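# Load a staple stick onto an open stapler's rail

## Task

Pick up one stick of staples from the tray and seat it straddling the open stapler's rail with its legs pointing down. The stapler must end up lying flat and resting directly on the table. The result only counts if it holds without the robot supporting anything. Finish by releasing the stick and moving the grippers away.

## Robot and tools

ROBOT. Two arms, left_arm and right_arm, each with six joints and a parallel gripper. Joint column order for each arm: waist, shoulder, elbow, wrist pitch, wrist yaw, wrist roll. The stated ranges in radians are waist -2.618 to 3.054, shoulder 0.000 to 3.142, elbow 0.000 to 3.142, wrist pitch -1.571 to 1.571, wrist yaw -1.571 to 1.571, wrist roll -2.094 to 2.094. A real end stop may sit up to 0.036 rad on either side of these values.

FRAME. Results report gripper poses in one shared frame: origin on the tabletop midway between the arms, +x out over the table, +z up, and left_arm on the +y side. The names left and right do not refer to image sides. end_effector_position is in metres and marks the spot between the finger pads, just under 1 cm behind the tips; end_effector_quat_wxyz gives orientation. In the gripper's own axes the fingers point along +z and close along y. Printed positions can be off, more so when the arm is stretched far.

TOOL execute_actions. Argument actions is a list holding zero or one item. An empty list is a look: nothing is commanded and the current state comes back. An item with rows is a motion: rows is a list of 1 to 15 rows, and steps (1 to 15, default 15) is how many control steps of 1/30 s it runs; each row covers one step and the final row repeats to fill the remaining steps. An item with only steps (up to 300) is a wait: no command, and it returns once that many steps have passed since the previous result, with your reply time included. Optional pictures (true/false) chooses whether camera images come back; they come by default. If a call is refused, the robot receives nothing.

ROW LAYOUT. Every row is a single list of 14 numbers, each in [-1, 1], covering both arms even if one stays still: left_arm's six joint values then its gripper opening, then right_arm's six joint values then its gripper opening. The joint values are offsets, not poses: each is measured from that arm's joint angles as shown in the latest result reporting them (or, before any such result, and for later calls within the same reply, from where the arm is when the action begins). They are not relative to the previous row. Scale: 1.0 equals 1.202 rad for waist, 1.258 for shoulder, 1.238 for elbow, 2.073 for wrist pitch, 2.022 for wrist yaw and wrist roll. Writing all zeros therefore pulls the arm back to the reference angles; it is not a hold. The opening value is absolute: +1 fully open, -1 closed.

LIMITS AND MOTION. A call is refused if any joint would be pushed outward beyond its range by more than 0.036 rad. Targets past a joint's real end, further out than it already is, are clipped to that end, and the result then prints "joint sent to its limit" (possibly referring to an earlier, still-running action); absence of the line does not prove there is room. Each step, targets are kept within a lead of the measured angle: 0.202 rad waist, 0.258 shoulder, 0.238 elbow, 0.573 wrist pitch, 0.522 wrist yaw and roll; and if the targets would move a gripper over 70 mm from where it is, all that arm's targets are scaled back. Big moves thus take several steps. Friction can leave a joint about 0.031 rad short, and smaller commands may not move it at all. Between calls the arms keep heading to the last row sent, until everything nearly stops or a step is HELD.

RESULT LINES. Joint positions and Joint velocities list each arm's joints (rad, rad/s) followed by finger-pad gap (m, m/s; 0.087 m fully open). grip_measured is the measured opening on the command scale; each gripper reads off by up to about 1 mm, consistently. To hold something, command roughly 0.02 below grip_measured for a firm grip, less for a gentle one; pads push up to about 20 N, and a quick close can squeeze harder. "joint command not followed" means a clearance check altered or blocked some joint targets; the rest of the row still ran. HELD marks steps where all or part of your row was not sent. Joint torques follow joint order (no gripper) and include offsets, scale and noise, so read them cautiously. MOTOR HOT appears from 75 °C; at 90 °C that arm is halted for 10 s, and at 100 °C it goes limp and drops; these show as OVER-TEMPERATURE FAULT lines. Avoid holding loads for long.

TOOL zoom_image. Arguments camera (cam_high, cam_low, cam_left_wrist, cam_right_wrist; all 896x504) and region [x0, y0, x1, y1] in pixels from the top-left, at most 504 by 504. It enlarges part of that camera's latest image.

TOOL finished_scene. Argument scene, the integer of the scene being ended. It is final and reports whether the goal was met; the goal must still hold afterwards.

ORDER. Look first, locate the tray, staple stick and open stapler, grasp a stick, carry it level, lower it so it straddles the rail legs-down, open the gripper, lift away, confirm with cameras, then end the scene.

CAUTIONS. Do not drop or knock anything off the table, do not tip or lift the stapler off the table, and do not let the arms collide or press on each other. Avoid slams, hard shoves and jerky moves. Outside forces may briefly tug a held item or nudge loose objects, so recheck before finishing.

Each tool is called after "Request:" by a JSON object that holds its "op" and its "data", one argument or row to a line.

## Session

Request:
{"op": "execute_actions", "data": {
  "actions": []
}}

Scene clock: 0.00 s of 4800.00 s.
left_arm: end_effector_position=(+0.3989, +0.5039, +0.1101) grip_measured=+0.989 end_effector_quat_wxyz=(+0.456, -0.375, +0.785, -0.188) | right_arm: end_effector_position=(+0.3148, -0.4863, +0.1390) grip_measured=+0.980 end_effector_quat_wxyz=(+0.322, +0.711, +0.414, +0.469)
Joint positions: left_arm=[ 0.681  1.637  0.955  0.032  0.558 -0.454  0.087] | right_arm=[-1.033  1.202  0.38   0.302 -0.777  1.632  0.087]
Joint velocities: left_arm=[ 0.007 -0.027  0.002 -0.037 -0.007 -0.037 -0.001] | right_arm=[-0.007  0.002 -0.007  0.022 -0.022 -0.007 -0.   ]
Joint torques (N m, as the arm reports them, + toward a larger angle): no reading
Motor temperatures (°C, as the motors report them): left_arm=[23 26 35 38 25 25] | right_arm=[24 31 33 31 23 25]

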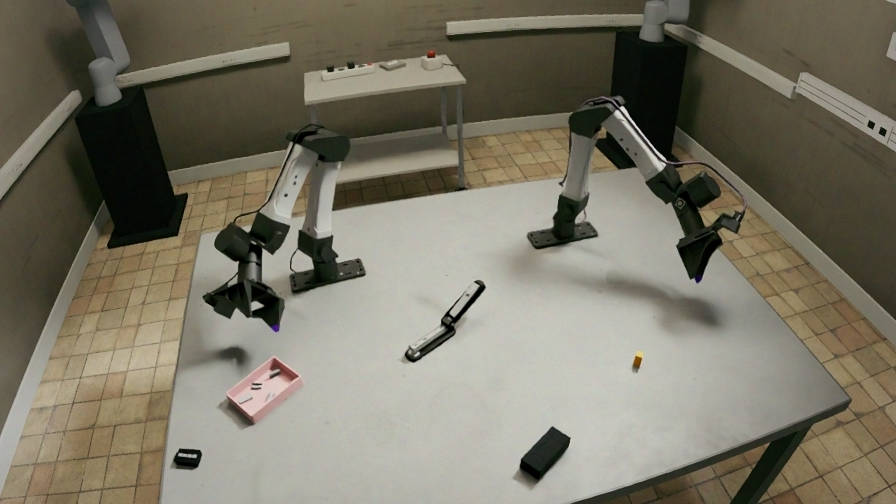

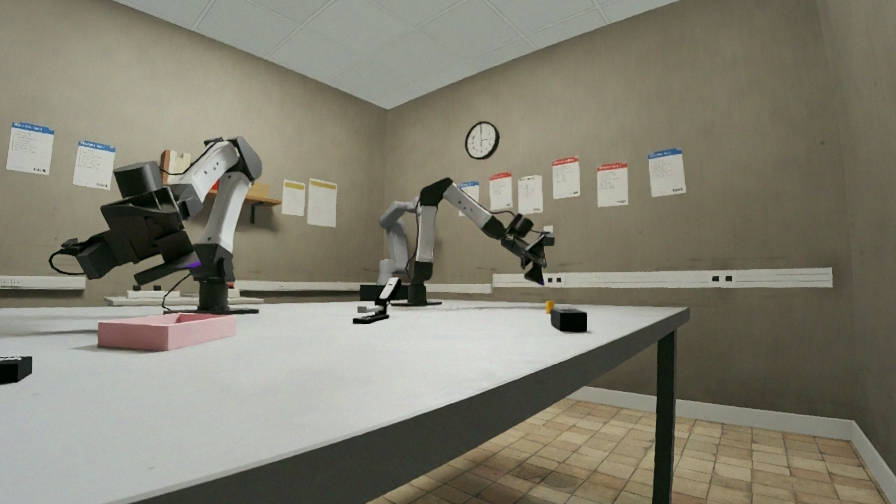

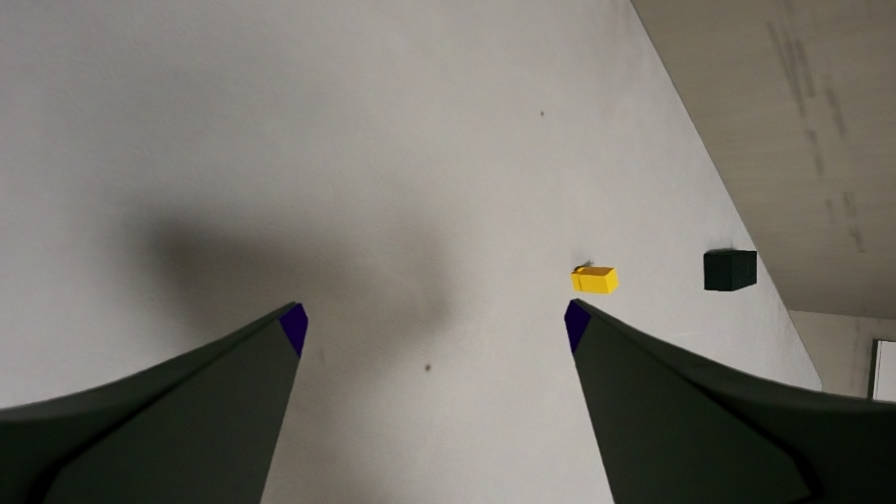

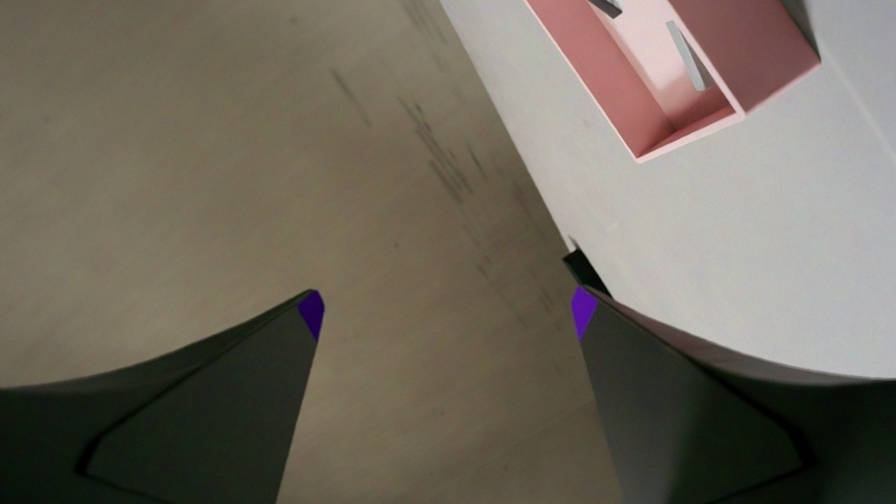

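Request:
{"op": "execute_actions", "data": {
  "actions": [
    {"rows":[[0,0,0,0,0,0,1,0.4,0.3,1,-0.83,0.384,-0.807,1]],"steps":15}
  ],
  "pictures": false
}}

Request:
{"op": "execute_actions", "data": {
  "actions": [
    {"steps":25}
  ],
  "pictures": false
}}

Scene clock: 7.67 s of 4800.00 s.
left_arm: end_effector_position=(+0.3989, +0.5039, +0.1101) grip_measured=+0.989 end_effector_quat_wxyz=(+0.456, -0.375, +0.785, -0.188) | right_arm: end_effector_position=(+0.3173, -0.4587, +0.1297) grip_measured=+0.980 end_effector_quat_wxyz=(+0.146, +0.387, +0.910, +0.029)
Joint positions: left_arm=[ 0.681  1.637  0.955  0.032  0.558 -0.454  0.087] | right_arm=[-0.544  1.597  1.36  -1.042 -0.067  0.381  0.087]
Joint velocities: left_arm=[-0.002  0.012  0.012  0.095 -0.066  0.022 -0.001] | right_arm=[ 0.002 -0.007  1.819 -2.176  0.271 -1.971  0.   ]
Joint torques (N m, as the arm reports them, + toward a larger angle): left_arm=[ 0.01 -6.98  6.95  1.61  0.1   0.11] | right_arm=[-0.89 -7.55  9.68  1.21 -0.1  -0.06]
Motor temperatures (°C, as the motors report them): left_arm=[23 27 36 39 25 25] | right_arm=[24 31 34 33 23 25]
Steps of this call (steps 1 to 90: nothing new was sent; then 4.17 s passed at rest; steps 91 to 105: all 15 steps of this action). Readings (joint positions):
91: left_arm=[0.681 1.637 0.955 0.032 0.558 -0.454] | right_arm=[-1.008 1.223 0.409 0.240 -0.718 1.572]
92: left_arm=[0.681 1.637 0.955 0.032 0.558 -0.454] | right_arm=[-0.958 1.281 0.468 0.159 -0.640 1.498]
94: left_arm=[0.681 1.637 0.955 0.032 0.558 -0.454] | right_arm=[-0.848 1.415 0.598 -0.007 -0.479 1.341]
98: left_arm=[0.681 1.637 0.955 0.032 0.558 -0.454] | right_arm=[-0.601 1.590 0.901 -0.448 -0.198 0.949]
105: the state above

Scene clock: 8.50 s of 4800.00 s.
left_arm: end_effector_position=(+0.3989, +0.5039, +0.1101) grip_measured=+0.989 end_effector_quat_wxyz=(+0.456, -0.375, +0.785, -0.188) | right_arm: end_effector_position=(+0.2703, -0.4648, +0.1925) grip_measured=+0.980 end_effector_quat_wxyz=(+0.099, +0.218, +0.971, -0.017)
Joint positions: left_arm=[ 0.681  1.637  0.955  0.032  0.558 -0.454  0.087] | right_arm=[-0.544  1.576  1.608 -1.401 -0.008  0.01   0.087]
Joint velocities: left_arm=[ 0.017 -0.002 -0.002  0.051 -0.095  0.037 -0.   ] | right_arm=[ 0.012 -0.007 -0.007  0.022 -0.066 -0.066 -0.001]
Joint torques (N m, as the arm reports them, + toward a larger angle): left_arm=[ 0.01 -6.98  7.02  1.6   0.12  0.1 ] | right_arm=[-1.   -5.59  7.73  0.72 -0.08 -0.06]
Motor temperatures (°C, as the motors report them): left_arm=[23 27 36 40 25 25] | right_arm=[24 31 34 33 23 25]
Steps of this call (steps 1 to 25: the robot went on to your last target). Readings (joint positions):
1: left_arm=[0.681 1.637 0.955 0.032 0.558 -0.454] | right_arm=[-0.544 1.597 1.427 -1.111 -0.056 0.314]
2: left_arm=[0.681 1.637 0.955 0.032 0.558 -0.454] | right_arm=[-0.544 1.597 1.493 -1.168 -0.047 0.254]
4: left_arm=[0.681 1.637 0.955 0.032 0.558 -0.454] | right_arm=[-0.544 1.587 1.582 -1.234 -0.033 0.165]
8: left_arm=[0.681 1.637 0.955 0.032 0.558 -0.454] | right_arm=[-0.544 1.576 1.608 -1.325 -0.018 0.072]
25: the state above

Request:
{"op": "execute_actions", "data": {
  "actions": [
    {"rows":[[0,0,0,0,0,0,1,0,0.42,0.3,0,0,0,1]],"steps":15}
  ],
  "pictures": false
}}

Request:
{"op": "execute_actions", "data": {
  "actions": [
    {"steps":15}
  ]
}}

Scene clock: 13.67 s of 4800.00 s.
left_arm: end_effector_position=(+0.3989, +0.5039, +0.1101) grip_measured=+0.989 end_effector_quat_wxyz=(+0.456, -0.375, +0.785, -0.188) | right_arm: end_effector_position=(+0.3622, -0.5074, +0.1032) grip_measured=+0.980 end_effector_quat_wxyz=(+0.007, +0.219, +0.976, +0.003)
Joint positions: left_arm=[ 0.681  1.637  0.955  0.032  0.558 -0.454  0.087] | right_arm=[-0.544  2.137  1.965 -1.386 -0.008  0.009  0.087]
Joint velocities: left_arm=[-0.002 -0.002  0.007  0.051 -0.022 -0.037  0.   ] | right_arm=[-0.002 -0.144  0.002 -0.037 -0.007 -0.066 -0.   ]
Joint torques (N m, as the arm reports them, + toward a larger angle): left_arm=[ 0.05 -6.87  7.03  1.58  0.11  0.1 ] | right_arm=[ -0.29 -12.21   7.97   0.31  -0.16   0.04]
Motor temperatures (°C, as the motors report them): left_arm=[23 28 36 40 25 25] | right_arm=[24 31 34 32 23 25]
Steps of this call (steps 1 to 30: the robot went on to your last target; steps 31 to 100: nothing new was sent; then 1.33 s passed at rest; steps 101 to 115: all 15 steps of this action). Readings (joint positions):
101: left_arm=[0.681 1.637 0.955 0.032 0.558 -0.454] | right_arm=[-0.544 1.611 1.654 -1.436 -0.008 0.009]
102: left_arm=[0.681 1.637 0.955 0.032 0.558 -0.454] | right_arm=[-0.544 1.674 1.741 -1.455 -0.008 0.009]
104: left_arm=[0.681 1.637 0.955 0.032 0.558 -0.454] | right_arm=[-0.544 1.818 1.892 -1.430 -0.008 0.009]
108: left_arm=[0.681 1.637 0.955 0.032 0.558 -0.454] | right_arm=[-0.544 2.057 1.965 -1.385 -0.008 0.009]
115: the state above

Scene clock: 14.17 s of 4800.00 s.
left_arm: end_effector_position=(+0.3989, +0.5039, +0.1101) grip_measured=+0.989 end_effector_quat_wxyz=(+0.456, -0.375, +0.785, -0.188) | right_arm: end_effector_position=(+0.3623, -0.5075, +0.1073) grip_measured=+0.980 end_effector_quat_wxyz=(+0.012, +0.219, +0.976, +0.001)
Joint positions: left_arm=[ 0.681  1.637  0.955  0.032  0.558 -0.454  0.087] | right_arm=[-0.544  2.126  1.965 -1.386 -0.008  0.009  0.087]
Joint velocities: left_arm=[-0.007 -0.012 -0.012 -0.037  0.051 -0.066 -0.001] | right_arm=[ 0.002  0.012  0.012  0.066 -0.051  0.051  0.   ]
Joint torques (N m, as the arm reports them, + toward a larger angle): left_arm=[-0.01 -6.89  7.    1.58  0.12  0.08] | right_arm=[ -0.3  -11.99   8.05   0.33  -0.16   0.04]
Motor temperatures (°C, as the motors report them): left_arm=[23 28 36 40 25 25] | right_arm=[24 32 34 32 23 25]
Steps of this call (steps 1 to 15: the robot went on to your last target). Readings (joint positions):
1: left_arm=[0.681 1.637 0.955 0.032 0.558 -0.454] | right_arm=[-0.544 2.132 1.965 -1.386 -0.008 0.009]
2: left_arm=[0.681 1.637 0.955 0.032 0.558 -0.454] | right_arm=[-0.544 2.129 1.965 -1.386 -0.008 0.009]
4: left_arm=[0.681 1.637 0.955 0.032 0.558 -0.454] | right_arm=[-0.544 2.126 1.965 -1.386 -0.008 0.009]
8: left_arm=[0.681 1.637 0.955 0.032 0.558 -0.454] | right_arm=[-0.544 2.126 1.965 -1.386 -0.008 0.009]
15: the state above

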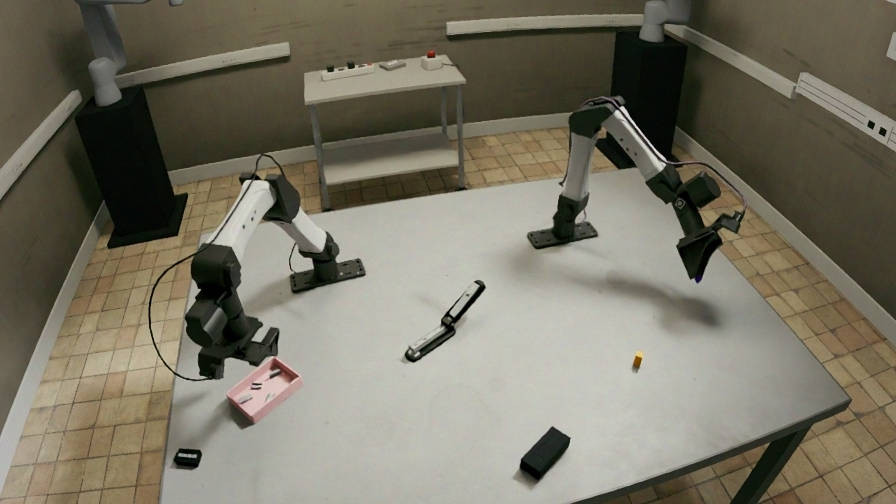

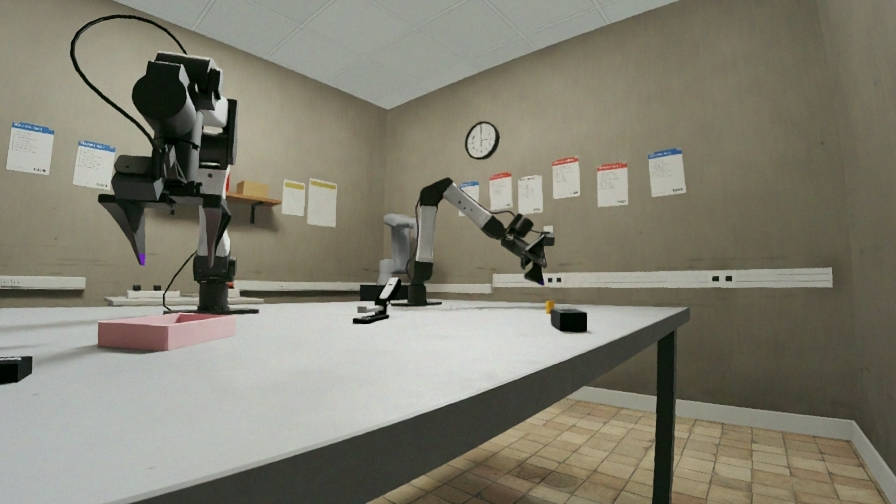

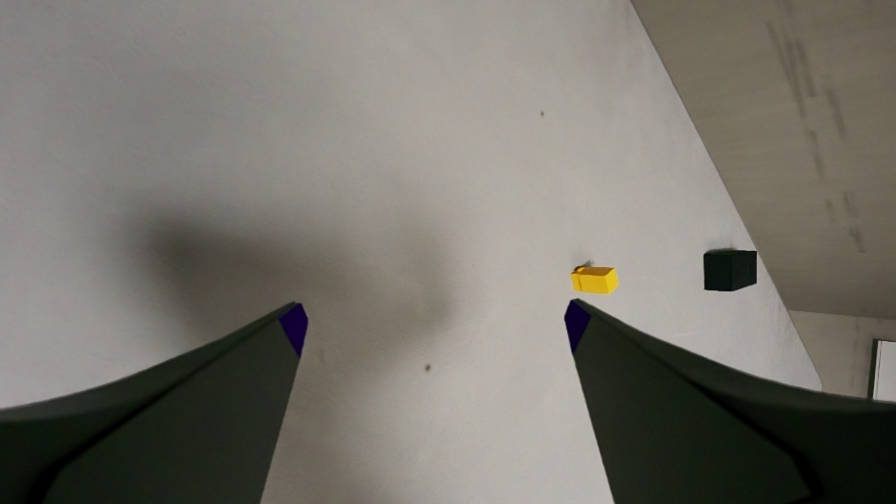

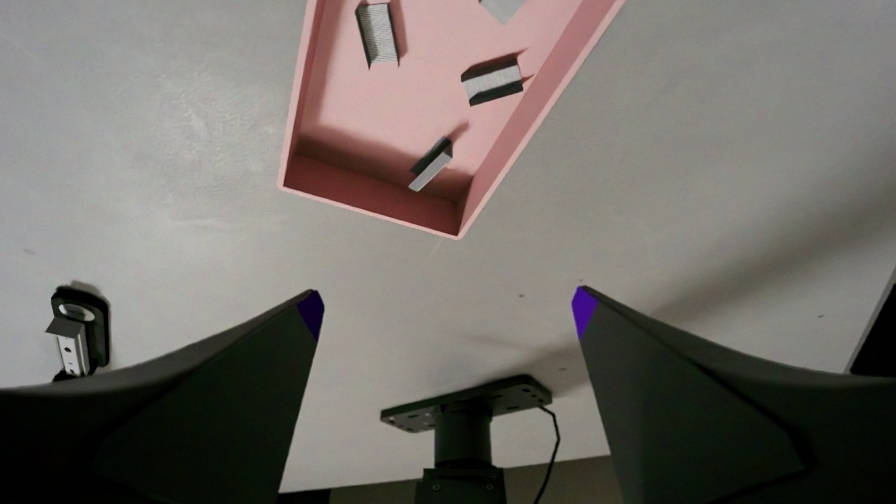

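Request:
{"op": "execute_actions", "data": {
  "actions": [
    {"rows":[[0,0,0,0,0,0,1,0,0.2,0.33,-0.05,0,0,1]],"steps":15}
  ],
  "pictures": false
}}

Request:
{"op": "execute_actions", "data": {
  "actions": [
    {"steps":15}
  ]
}}

Scene clock: 18.07 s of 4800.00 s.
left_arm: end_effector_position=(+0.3989, +0.5039, +0.1101) grip_measured=+0.989 end_effector_quat_wxyz=(+0.456, -0.375, +0.785, -0.188) | right_arm: end_effector_position=(+0.4154, -0.5320, +0.0922) grip_measured=+0.980 end_effector_quat_wxyz=(+0.030, +0.219, +0.975, -0.003)
Joint positions: left_arm=[ 0.681  1.637  0.955  0.032  0.558 -0.454  0.087] | right_arm=[-0.544  2.388  2.345 -1.468 -0.008  0.009  0.087]
Joint velocities: left_arm=[-0.002 -0.002 -0.007 -0.022 -0.007  0.066  0.   ] | right_arm=[-0.012 -0.002  0.002 -0.022  0.037  0.051 -0.   ]
Joint torques (N m, as the arm reports them, + toward a larger angle): left_arm=[-0.06 -6.93  6.97  1.58  0.13  0.09] | right_arm=[ -0.28 -12.83   9.11   0.4   -0.16   0.02]
Motor temperatures (°C, as the motors report them): left_arm=[23 28 37 41 25 25] | right_arm=[24 34 35 32 23 25]
Steps of this call (steps 1 to 15: the robot went on to your last target; steps 16 to 90: nothing new was sent; then 0.40 s passed at rest; steps 91 to 105: all 15 steps of this action). Readings (joint positions):
91: left_arm=[0.681 1.637 0.955 0.032 0.558 -0.454] | right_arm=[-0.544 2.162 2.018 -1.428 -0.008 0.009]
92: left_arm=[0.681 1.637 0.955 0.032 0.558 -0.454] | right_arm=[-0.544 2.220 2.110 -1.455 -0.008 0.009]
94: left_arm=[0.681 1.637 0.955 0.032 0.558 -0.454] | right_arm=[-0.544 2.329 2.261 -1.453 -0.008 0.009]
98: left_arm=[0.681 1.637 0.955 0.032 0.558 -0.454] | right_arm=[-0.544 2.388 2.327 -1.455 -0.008 0.009]
105: the state above

Scene clock: 18.57 s of 4800.00 s.
left_arm: end_effector_position=(+0.3989, +0.5039, +0.1101) grip_measured=+0.989 end_effector_quat_wxyz=(+0.456, -0.375, +0.785, -0.188) | right_arm: end_effector_position=(+0.4144, -0.5316, +0.0923) grip_measured=+0.980 end_effector_quat_wxyz=(+0.028, +0.219, +0.975, -0.002)
Joint positions: left_arm=[ 0.681  1.637  0.955  0.032  0.558 -0.454  0.087] | right_arm=[-0.544  2.388  2.345 -1.472 -0.008  0.009  0.087]
Joint velocities: left_arm=[-0.002 -0.017  0.002 -0.037 -0.095  0.051  0.   ] | right_arm=[-0.012  0.002 -0.007  0.007  0.007 -0.022 -0.   ]
Joint torques (N m, as the arm reports them, + toward a larger angle): left_arm=[-0.02 -6.8   6.95  1.61  0.13  0.11] | right_arm=[ -0.28 -12.86   9.09   0.37  -0.15   0.02]
Motor temperatures (°C, as the motors report them): left_arm=[23 28 37 41 25 25] | right_arm=[24 34 35 32 23 25]
Steps of this call (steps 1 to 15: the robot went on to your last target). Readings (joint positions):
1: left_arm=[0.681 1.637 0.955 0.032 0.558 -0.454] | right_arm=[-0.544 2.388 2.345 -1.469 -0.008 0.009]
2: left_arm=[0.681 1.637 0.955 0.032 0.558 -0.454] | right_arm=[-0.544 2.388 2.345 -1.470 -0.008 0.009]
4: left_arm=[0.681 1.637 0.955 0.032 0.558 -0.454] | right_arm=[-0.544 2.388 2.345 -1.471 -0.008 0.009]
8: left_arm=[0.681 1.637 0.955 0.032 0.558 -0.454] | right_arm=[-0.544 2.388 2.345 -1.472 -0.008 0.009]
15: the state above
All arms were judged still, so your last target was given up. Only a new action makes them travel on or press farther. Fingers that are still opening or closing keep moving.

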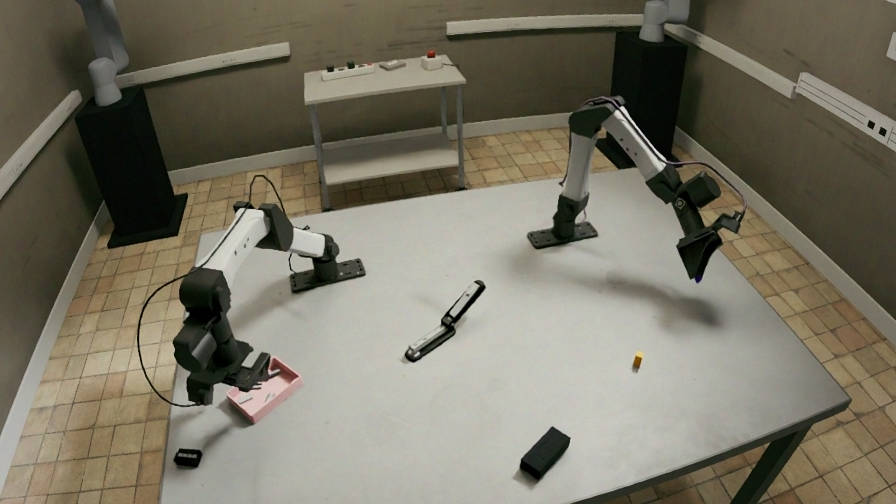

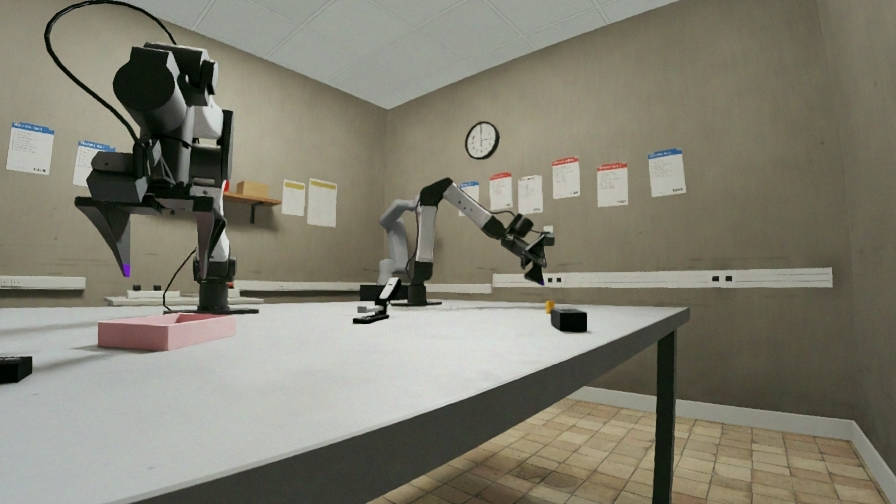

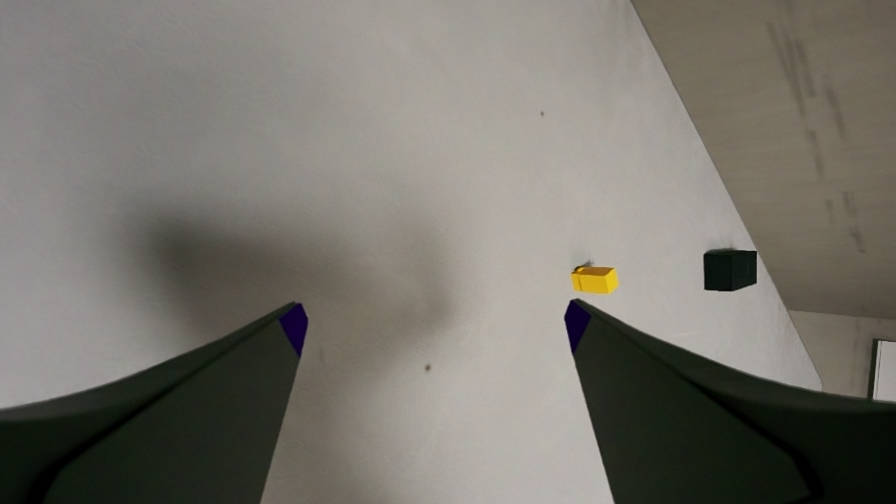

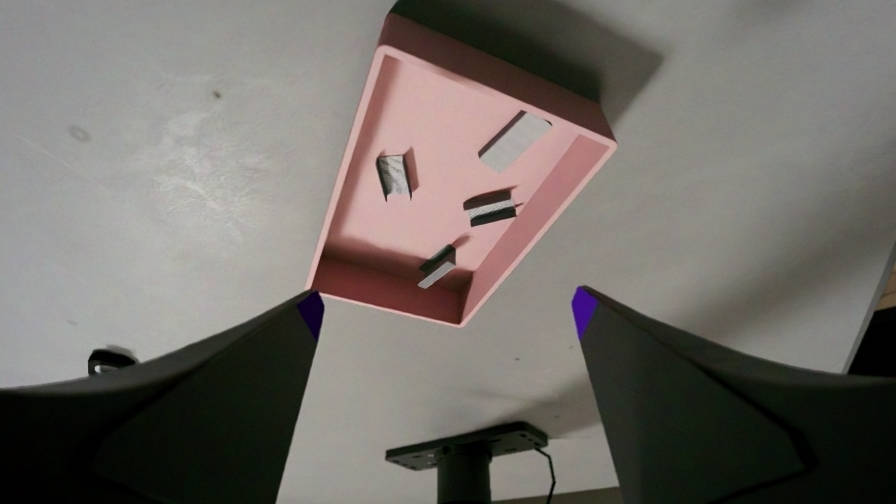

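Request:
{"op": "execute_actions", "data": {
  "actions": [
    {"rows":[[0,0,0,0,0,0,1,-0.1,0.15,0.27,-0.045,0,0.33,-0.3]],"steps":15}
  ],
  "pictures": false
}}

Request:
{"op": "execute_actions", "data": {
  "actions": [
    {"steps":15}
  ]
}}

Scene clock: 25.83 s of 4800.00 s.
left_arm: end_effector_position=(+0.3989, +0.5039, +0.1101) grip_measured=+0.989 end_effector_quat_wxyz=(+0.456, -0.375, +0.785, -0.188) | right_arm: end_effector_position=(+0.4380, -0.5831, +0.0821) grip_measured=-0.300 end_effector_quat_wxyz=(+0.053, +0.565, +0.823, +0.005)
Joint positions: left_arm=[ 0.681  1.637  0.955  0.032  0.558 -0.454  0.087] | right_arm=[-0.672  2.575  2.651 -1.54  -0.006  0.642  0.031]
Joint velocities: left_arm=[ 0.007 -0.002 -0.012  0.066  0.007  0.037  0.   ] | right_arm=[ 0.085  0.002 -0.002 -0.007 -0.007  0.11   0.   ]
Joint torques (N m, as the arm reports them, + toward a larger angle): left_arm=[ 0.08 -6.92  6.98  1.59  0.12  0.08] | right_arm=[ -0.12 -12.82   9.     0.47  -0.14   0.12]
Motor temperatures (°C, as the motors report them): left_arm=[23 29 37 42 25 25] | right_arm=[24 38 36 32 23 25]
joint sent to its limit (right arm) — the command would take joint 4 (wrist pitch) past its lower limit, so that joint was sent only as far as its limit.
Steps of this call (steps 1 to 90: nothing new was sent; then 3.77 s passed at rest; steps 91 to 105: all 15 steps of this action). Readings (joint positions):
91: left_arm=[0.681 1.637 0.955 0.032 0.558 -0.454] | right_arm=[-0.552 2.419 2.400 -1.505 -0.012 0.088]
92: left_arm=[0.681 1.637 0.955 0.032 0.558 -0.454] | right_arm=[-0.566 2.466 2.490 -1.523 -0.015 0.188]
94: left_arm=[0.681 1.637 0.955 0.032 0.558 -0.454] | right_arm=[-0.612 2.539 2.605 -1.521 -0.016 0.359]
98: left_arm=[0.681 1.637 0.955 0.032 0.558 -0.454] | right_arm=[-0.684 2.575 2.641 -1.528 -0.008 0.543]
105: the state above

Scene clock: 26.33 s of 4800.00 s.
left_arm: end_effector_position=(+0.3989, +0.5039, +0.1101) grip_measured=+0.989 end_effector_quat_wxyz=(+0.456, -0.375, +0.785, -0.188) | right_arm: end_effector_position=(+0.4394, -0.5804, +0.0822) grip_measured=-0.300 end_effector_quat_wxyz=(+0.051, +0.573, +0.818, +0.006)
Joint positions: left_arm=[ 0.681  1.637  0.955  0.032  0.558 -0.454  0.087] | right_arm=[-0.668  2.575  2.651 -1.543 -0.006  0.666  0.031]
Joint velocities: left_arm=[-0.002  0.012 -0.012  0.051  0.095 -0.007  0.   ] | right_arm=[-0.017  0.002 -0.007  0.007 -0.022  0.022  0.   ]
Joint torques (N m, as the arm reports them, + toward a larger angle): left_arm=[ 0.   -6.85  6.96  1.61  0.12  0.1 ] | right_arm=[ -0.05 -12.76   9.03   0.45  -0.14   0.12]
Motor temperatures (°C, as the motors report them): left_arm=[23 29 37 42 25 25] | right_arm=[24 38 36 31 23 25]
joint sent to its limit (right arm) — the command would take joint 4 (wrist pitch) past its lower limit, so that joint was sent only as far as its limit.
Steps of this call (steps 1 to 15: the robot went on to your last target). Readings (joint positions):
1: left_arm=[0.681 1.637 0.955 0.032 0.558 -0.454] | right_arm=[-0.670 2.575 2.651 -1.541 -0.006 0.647]
2: left_arm=[0.681 1.637 0.955 0.032 0.558 -0.454] | right_arm=[-0.668 2.575 2.651 -1.541 -0.006 0.651]
4: left_arm=[0.681 1.637 0.955 0.032 0.558 -0.454] | right_arm=[-0.668 2.575 2.651 -1.542 -0.006 0.657]
8: left_arm=[0.681 1.637 0.955 0.032 0.558 -0.454] | right_arm=[-0.668 2.575 2.651 -1.543 -0.006 0.663]
15: the state above

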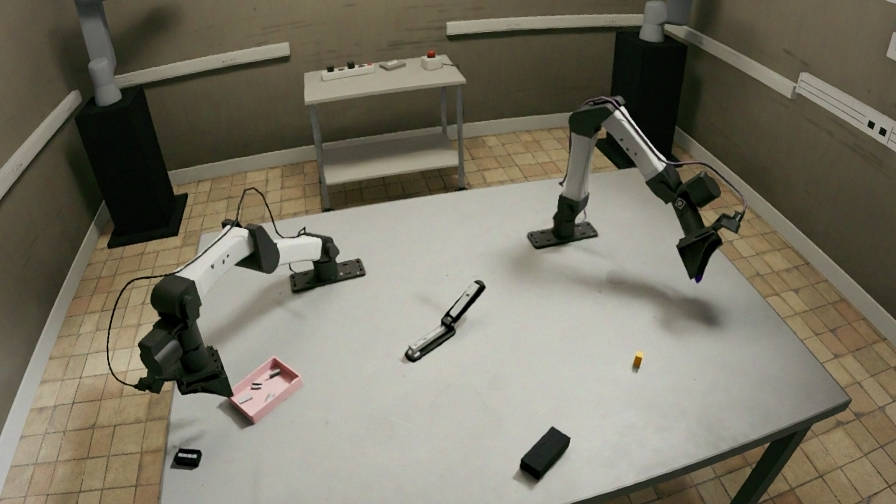

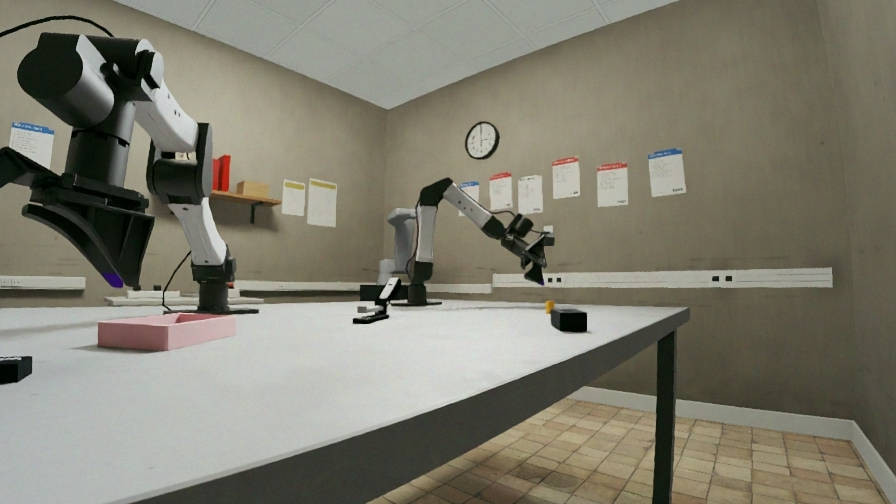

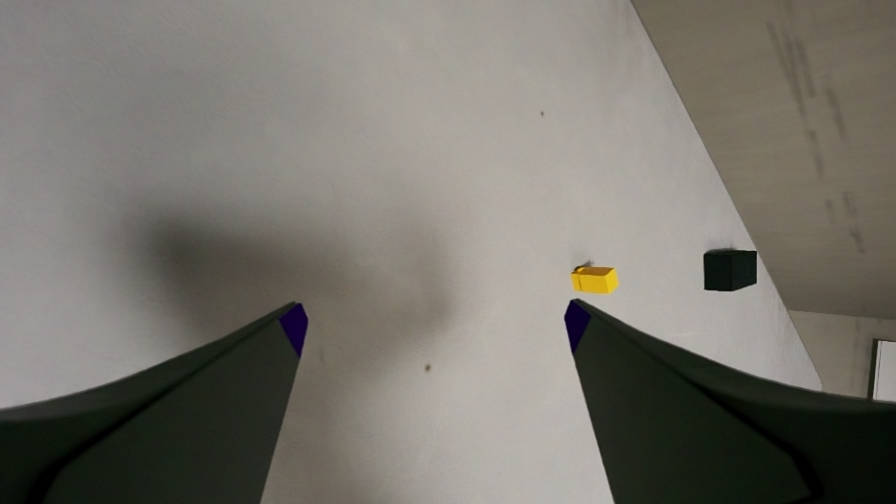

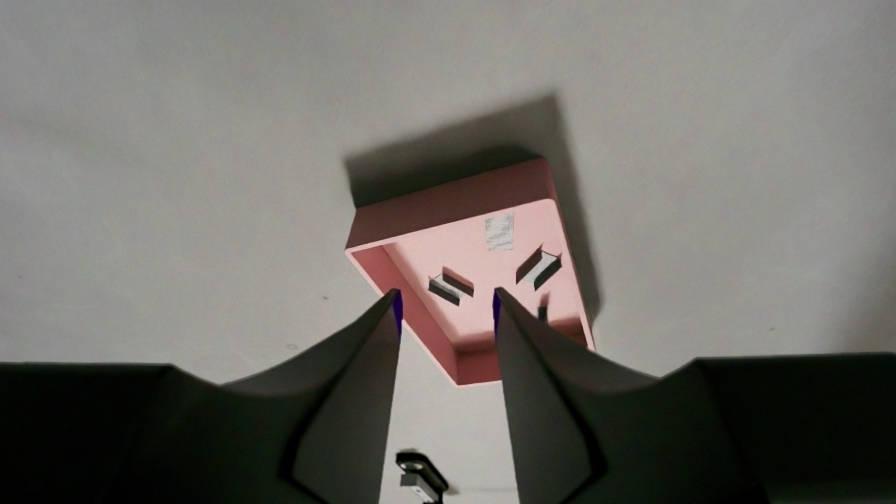

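Request:
{"op": "execute_actions", "data": {
  "actions": [
    {"rows":[[0,0,0,0,0,0,1,0,-0.06,-0.25,0.03,0,0,-0.3]],"steps":15}
  ],
  "pictures": false
}}

Request:
{"op": "execute_actions", "data": {
  "actions": [
    {"steps":15}
  ]
}}

Scene clock: 33.80 s of 4800.00 s.
left_arm: end_effector_position=(+0.3989, +0.5039, +0.1101) grip_measured=+0.989 end_effector_quat_wxyz=(+0.456, -0.375, +0.785, -0.188) | right_arm: end_effector_position=(+0.4004, -0.5561, +0.0425) grip_measured=-0.300 end_effector_quat_wxyz=(-0.046, +0.574, +0.817, +0.000)
Joint positions: left_arm=[ 0.681  1.637  0.955  0.032  0.558 -0.454  0.087] | right_arm=[-0.668  2.515  2.352 -1.5   -0.006  0.668  0.031]
Joint velocities: left_arm=[ 0.002 -0.007  0.002 -0.022 -0.037 -0.081 -0.   ] | right_arm=[-0.002 -0.027 -0.007  0.007 -0.022  0.007  0.   ]
Joint torques (N m, as the arm reports them, + toward a larger angle): left_arm=[-0.01 -6.83  6.96  1.59  0.08  0.08] | right_arm=[ -0.3  -13.84   5.53   0.41  -0.12   0.02]
Motor temperatures (°C, as the motors report them): left_arm=[23 30 38 42 25 25] | right_arm=[24 41 37 31 23 25]
joint sent to its limit (right arm) — the command would take joint 4 (wrist pitch) past its lower limit, so that joint was sent only as far as its limit.
Steps of this call (steps 1 to 15: the robot went on to your last target; steps 16 to 90: nothing new was sent; then 3.97 s passed at rest; steps 91 to 105: all 15 steps of this action). Readings (joint positions):
91: left_arm=[0.681 1.637 0.955 0.032 0.558 -0.454] | right_arm=[-0.668 2.557 2.602 -1.521 -0.006 0.668]
92: left_arm=[0.681 1.637 0.955 0.032 0.558 -0.454] | right_arm=[-0.668 2.528 2.524 -1.504 -0.006 0.668]
94: left_arm=[0.681 1.637 0.955 0.032 0.558 -0.454] | right_arm=[-0.668 2.507 2.417 -1.504 -0.006 0.668]
98: left_arm=[0.681 1.637 0.955 0.032 0.558 -0.454] | right_arm=[-0.668 2.515 2.353 -1.504 -0.006 0.668]
105: the state above

Scene clock: 34.30 s of 4800.00 s.
left_arm: end_effector_position=(+0.3989, +0.5039, +0.1101) grip_measured=+0.989 end_effector_quat_wxyz=(+0.456, -0.375, +0.785, -0.188) | right_arm: end_effector_position=(+0.4004, -0.5561, +0.0425) grip_measured=-0.300 end_effector_quat_wxyz=(-0.046, +0.574, +0.818, +0.000)
Joint positions: left_arm=[ 0.681  1.637  0.955  0.032  0.558 -0.454  0.087] | right_arm=[-0.668  2.515  2.352 -1.5   -0.006  0.668  0.031]
Joint velocities: left_arm=[ 0.002 -0.007 -0.017 -0.007 -0.051  0.007  0.   ] | right_arm=[-0.002 -0.017 -0.012  0.081  0.066  0.007  0.001]
Joint torques (N m, as the arm reports them, + toward a larger angle): left_arm=[ 0.09 -6.89  7.01  1.61  0.13  0.09] | right_arm=[ -0.3  -13.77   5.62   0.42  -0.12   0.02]
Motor temperatures (°C, as the motors report them): left_arm=[23 30 38 42 25 25] | right_arm=[24 41 37 31 23 25]
Steps of this call (steps 1 to 15: the robot went on to your last target). Readings (joint positions):
1: left_arm=[0.681 1.637 0.955 0.032 0.558 -0.454] | right_arm=[-0.668 2.515 2.352 -1.500 -0.006 0.668]
2: left_arm=[0.681 1.637 0.955 0.032 0.558 -0.454] | right_arm=[-0.668 2.515 2.352 -1.500 -0.006 0.668]
4: left_arm=[0.681 1.637 0.955 0.032 0.558 -0.454] | right_arm=[-0.668 2.515 2.352 -1.500 -0.006 0.668]
8: left_arm=[0.681 1.637 0.955 0.032 0.558 -0.454] | right_arm=[-0.668 2.515 2.352 -1.500 -0.006 0.668]
15: the state above
All arms were judged still, so your last target was given up. Only a new action makes them travel on or press farther. Fingers that are still opening or closing keep moving.

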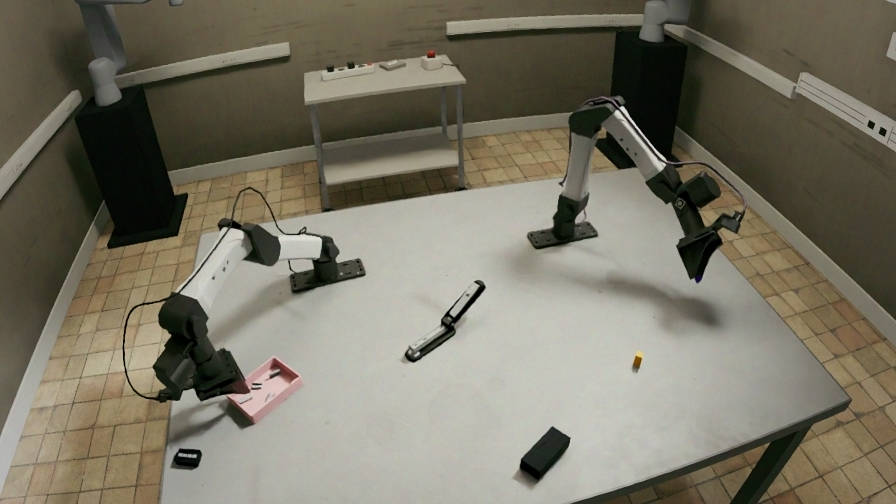

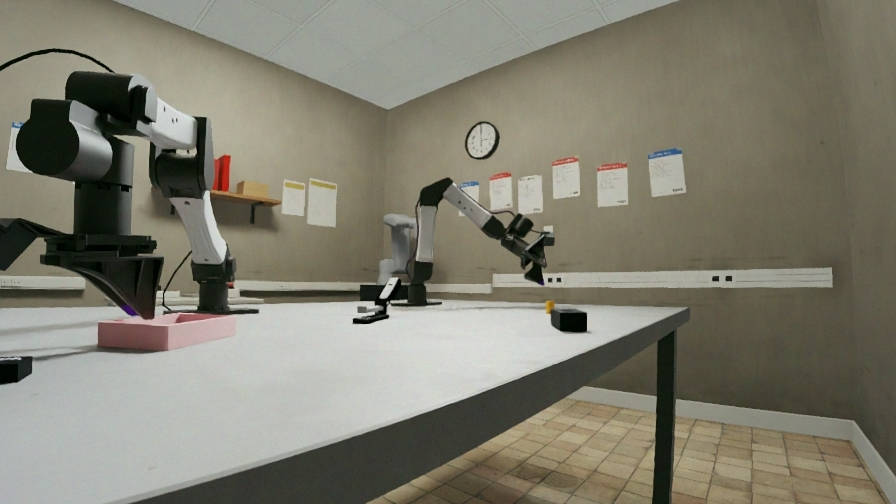

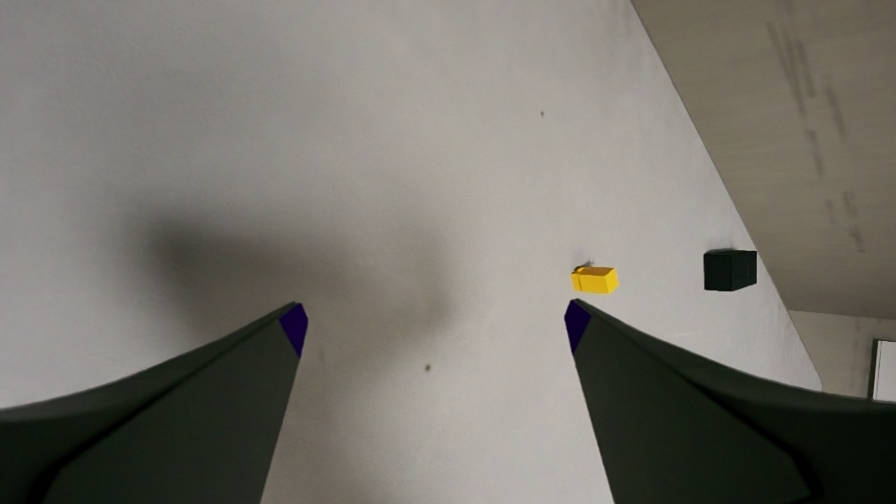

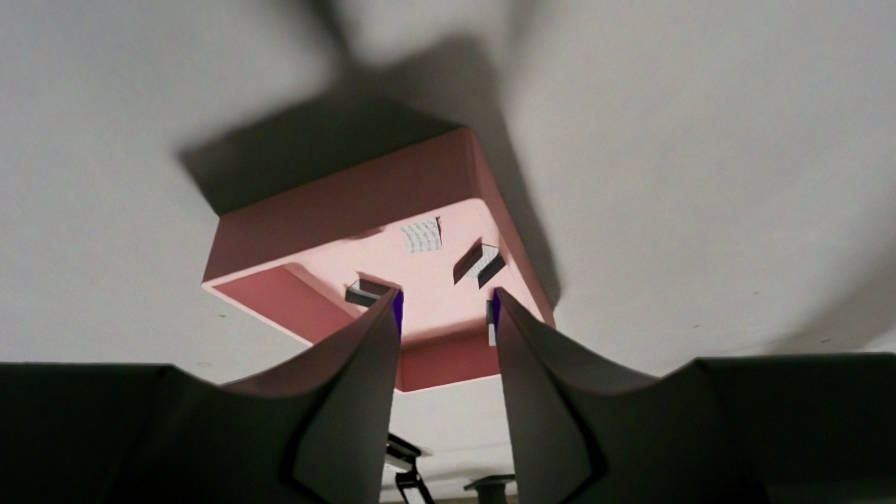

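Request:
{"op": "execute_actions", "data": {
  "actions": [
    {"rows":[[0,0,0,0,0,0,1,0,0,0,0.055,0,0,-0.5]],"steps":15}
  ],
  "pictures": false
}}

Request:
{"op": "execute_actions", "data": {
  "actions": [
    {"steps":10}
  ]
}}

Scene clock: 42.27 s of 4800.00 s.
left_arm: end_effector_position=(+0.3989, +0.5039, +0.1101) grip_measured=+0.989 end_effector_quat_wxyz=(+0.456, -0.375, +0.785, -0.188) | right_arm: end_effector_position=(+0.4197, -0.5681, +0.0384) grip_measured=-0.500 end_effector_quat_wxyz=(-0.000, +0.575, +0.818, +0.003)
Joint positions: left_arm=[ 0.681  1.637  0.955  0.032  0.558 -0.454  0.087] | right_arm=[-0.668  2.515  2.352 -1.409 -0.006  0.668  0.022]
Joint velocities: left_arm=[-0.002 -0.017 -0.007 -0.081 -0.022 -0.037 -0.   ] | right_arm=[ 0.002 -0.012  0.007 -0.007  0.007 -0.022  0.001]
Joint torques (N m, as the arm reports them, + toward a larger angle): left_arm=[-0.01 -6.9   6.93  1.59  0.08  0.1 ] | right_arm=[ -0.29 -12.71   6.66   0.65  -0.12   0.02]
Motor temperatures (°C, as the motors report them): left_arm=[23 30 38 42 25 25] | right_arm=[24 44 36 31 23 25]
Steps of this call (steps 1 to 90: nothing new was sent; then 4.47 s passed at rest; steps 91 to 105: all 15 steps of this action). Readings (joint positions):
91: left_arm=[0.681 1.637 0.955 0.032 0.558 -0.454] | right_arm=[-0.668 2.515 2.352 -1.492 -0.006 0.668]
92: left_arm=[0.681 1.637 0.955 0.032 0.558 -0.454] | right_arm=[-0.668 2.515 2.352 -1.475 -0.006 0.668]
94: left_arm=[0.681 1.637 0.955 0.032 0.558 -0.454] | right_arm=[-0.668 2.515 2.352 -1.448 -0.006 0.668]
98: left_arm=[0.681 1.637 0.955 0.032 0.558 -0.454] | right_arm=[-0.668 2.515 2.352 -1.421 -0.006 0.668]
105: the state above

Scene clock: 42.60 s of 4800.00 s.
left_arm: end_effector_position=(+0.3989, +0.5039, +0.1101) grip_measured=+0.989 end_effector_quat_wxyz=(+0.456, -0.375, +0.785, -0.188) | right_arm: end_effector_position=(+0.4201, -0.5684, +0.0384) grip_measured=-0.500 end_effector_quat_wxyz=(+0.000, +0.575, +0.818, +0.003)
Joint positions: left_arm=[ 0.681  1.637  0.955  0.032  0.558 -0.454  0.087] | right_arm=[-0.668  2.515  2.352 -1.407 -0.006  0.668  0.022]
Joint velocities: left_arm=[-0.007 -0.002  0.007  0.007 -0.037 -0.022  0.001] | right_arm=[ 0.007  0.002  0.007  0.022 -0.007 -0.095  0.   ]
Joint torques (N m, as the arm reports them, + toward a larger angle): left_arm=[ 0.01 -6.88  6.95  1.59  0.14  0.09] | right_arm=[ -0.3  -12.74   6.68   0.64  -0.12   0.02]
Motor temperatures (°C, as the motors report them): left_arm=[23 30 38 42 25 25] | right_arm=[24 45 36 31 23 25]
Steps of this call (steps 1 to 10: the robot went on to your last target). Readings (joint positions):
1: left_arm=[0.681 1.637 0.955 0.032 0.558 -0.454] | right_arm=[-0.668 2.515 2.352 -1.408 -0.006 0.668]
2: left_arm=[0.681 1.637 0.955 0.032 0.558 -0.454] | right_arm=[-0.668 2.515 2.352 -1.408 -0.006 0.668]
4: left_arm=[0.681 1.637 0.955 0.032 0.558 -0.454] | right_arm=[-0.668 2.515 2.352 -1.407 -0.006 0.668]
8: left_arm=[0.681 1.637 0.955 0.032 0.558 -0.454] | right_arm=[-0.668 2.515 2.352 -1.407 -0.006 0.668]
10: the state above

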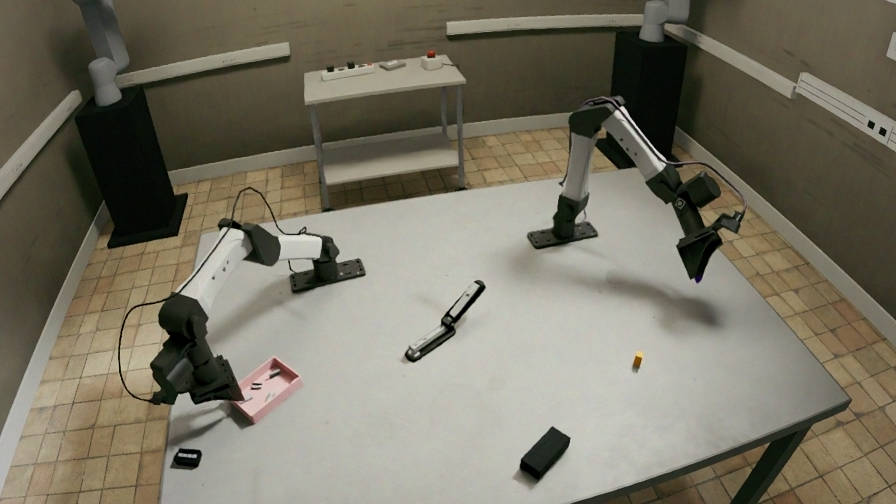

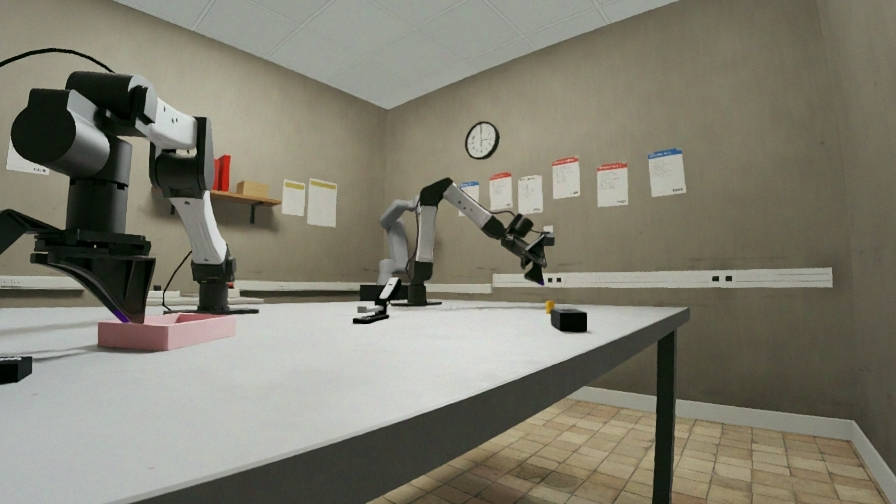

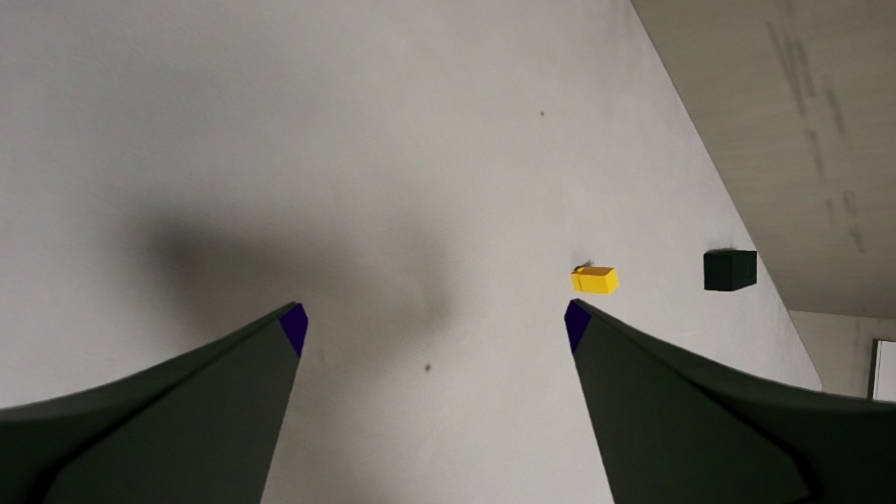

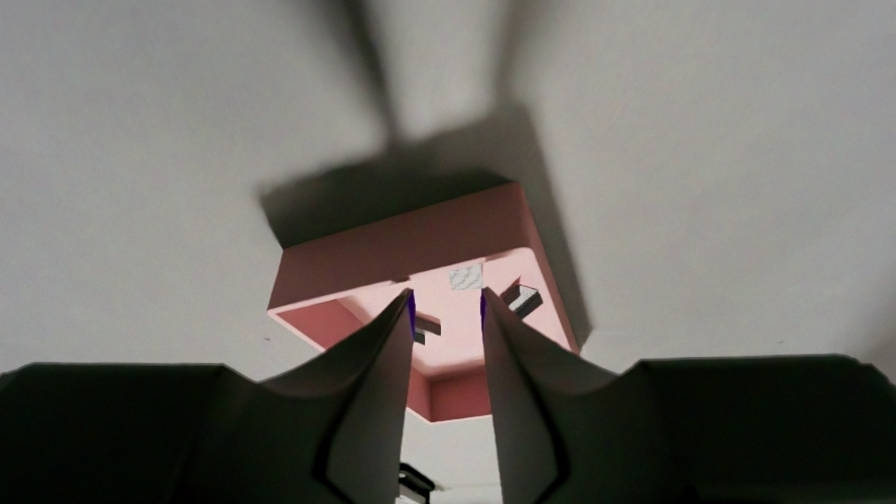

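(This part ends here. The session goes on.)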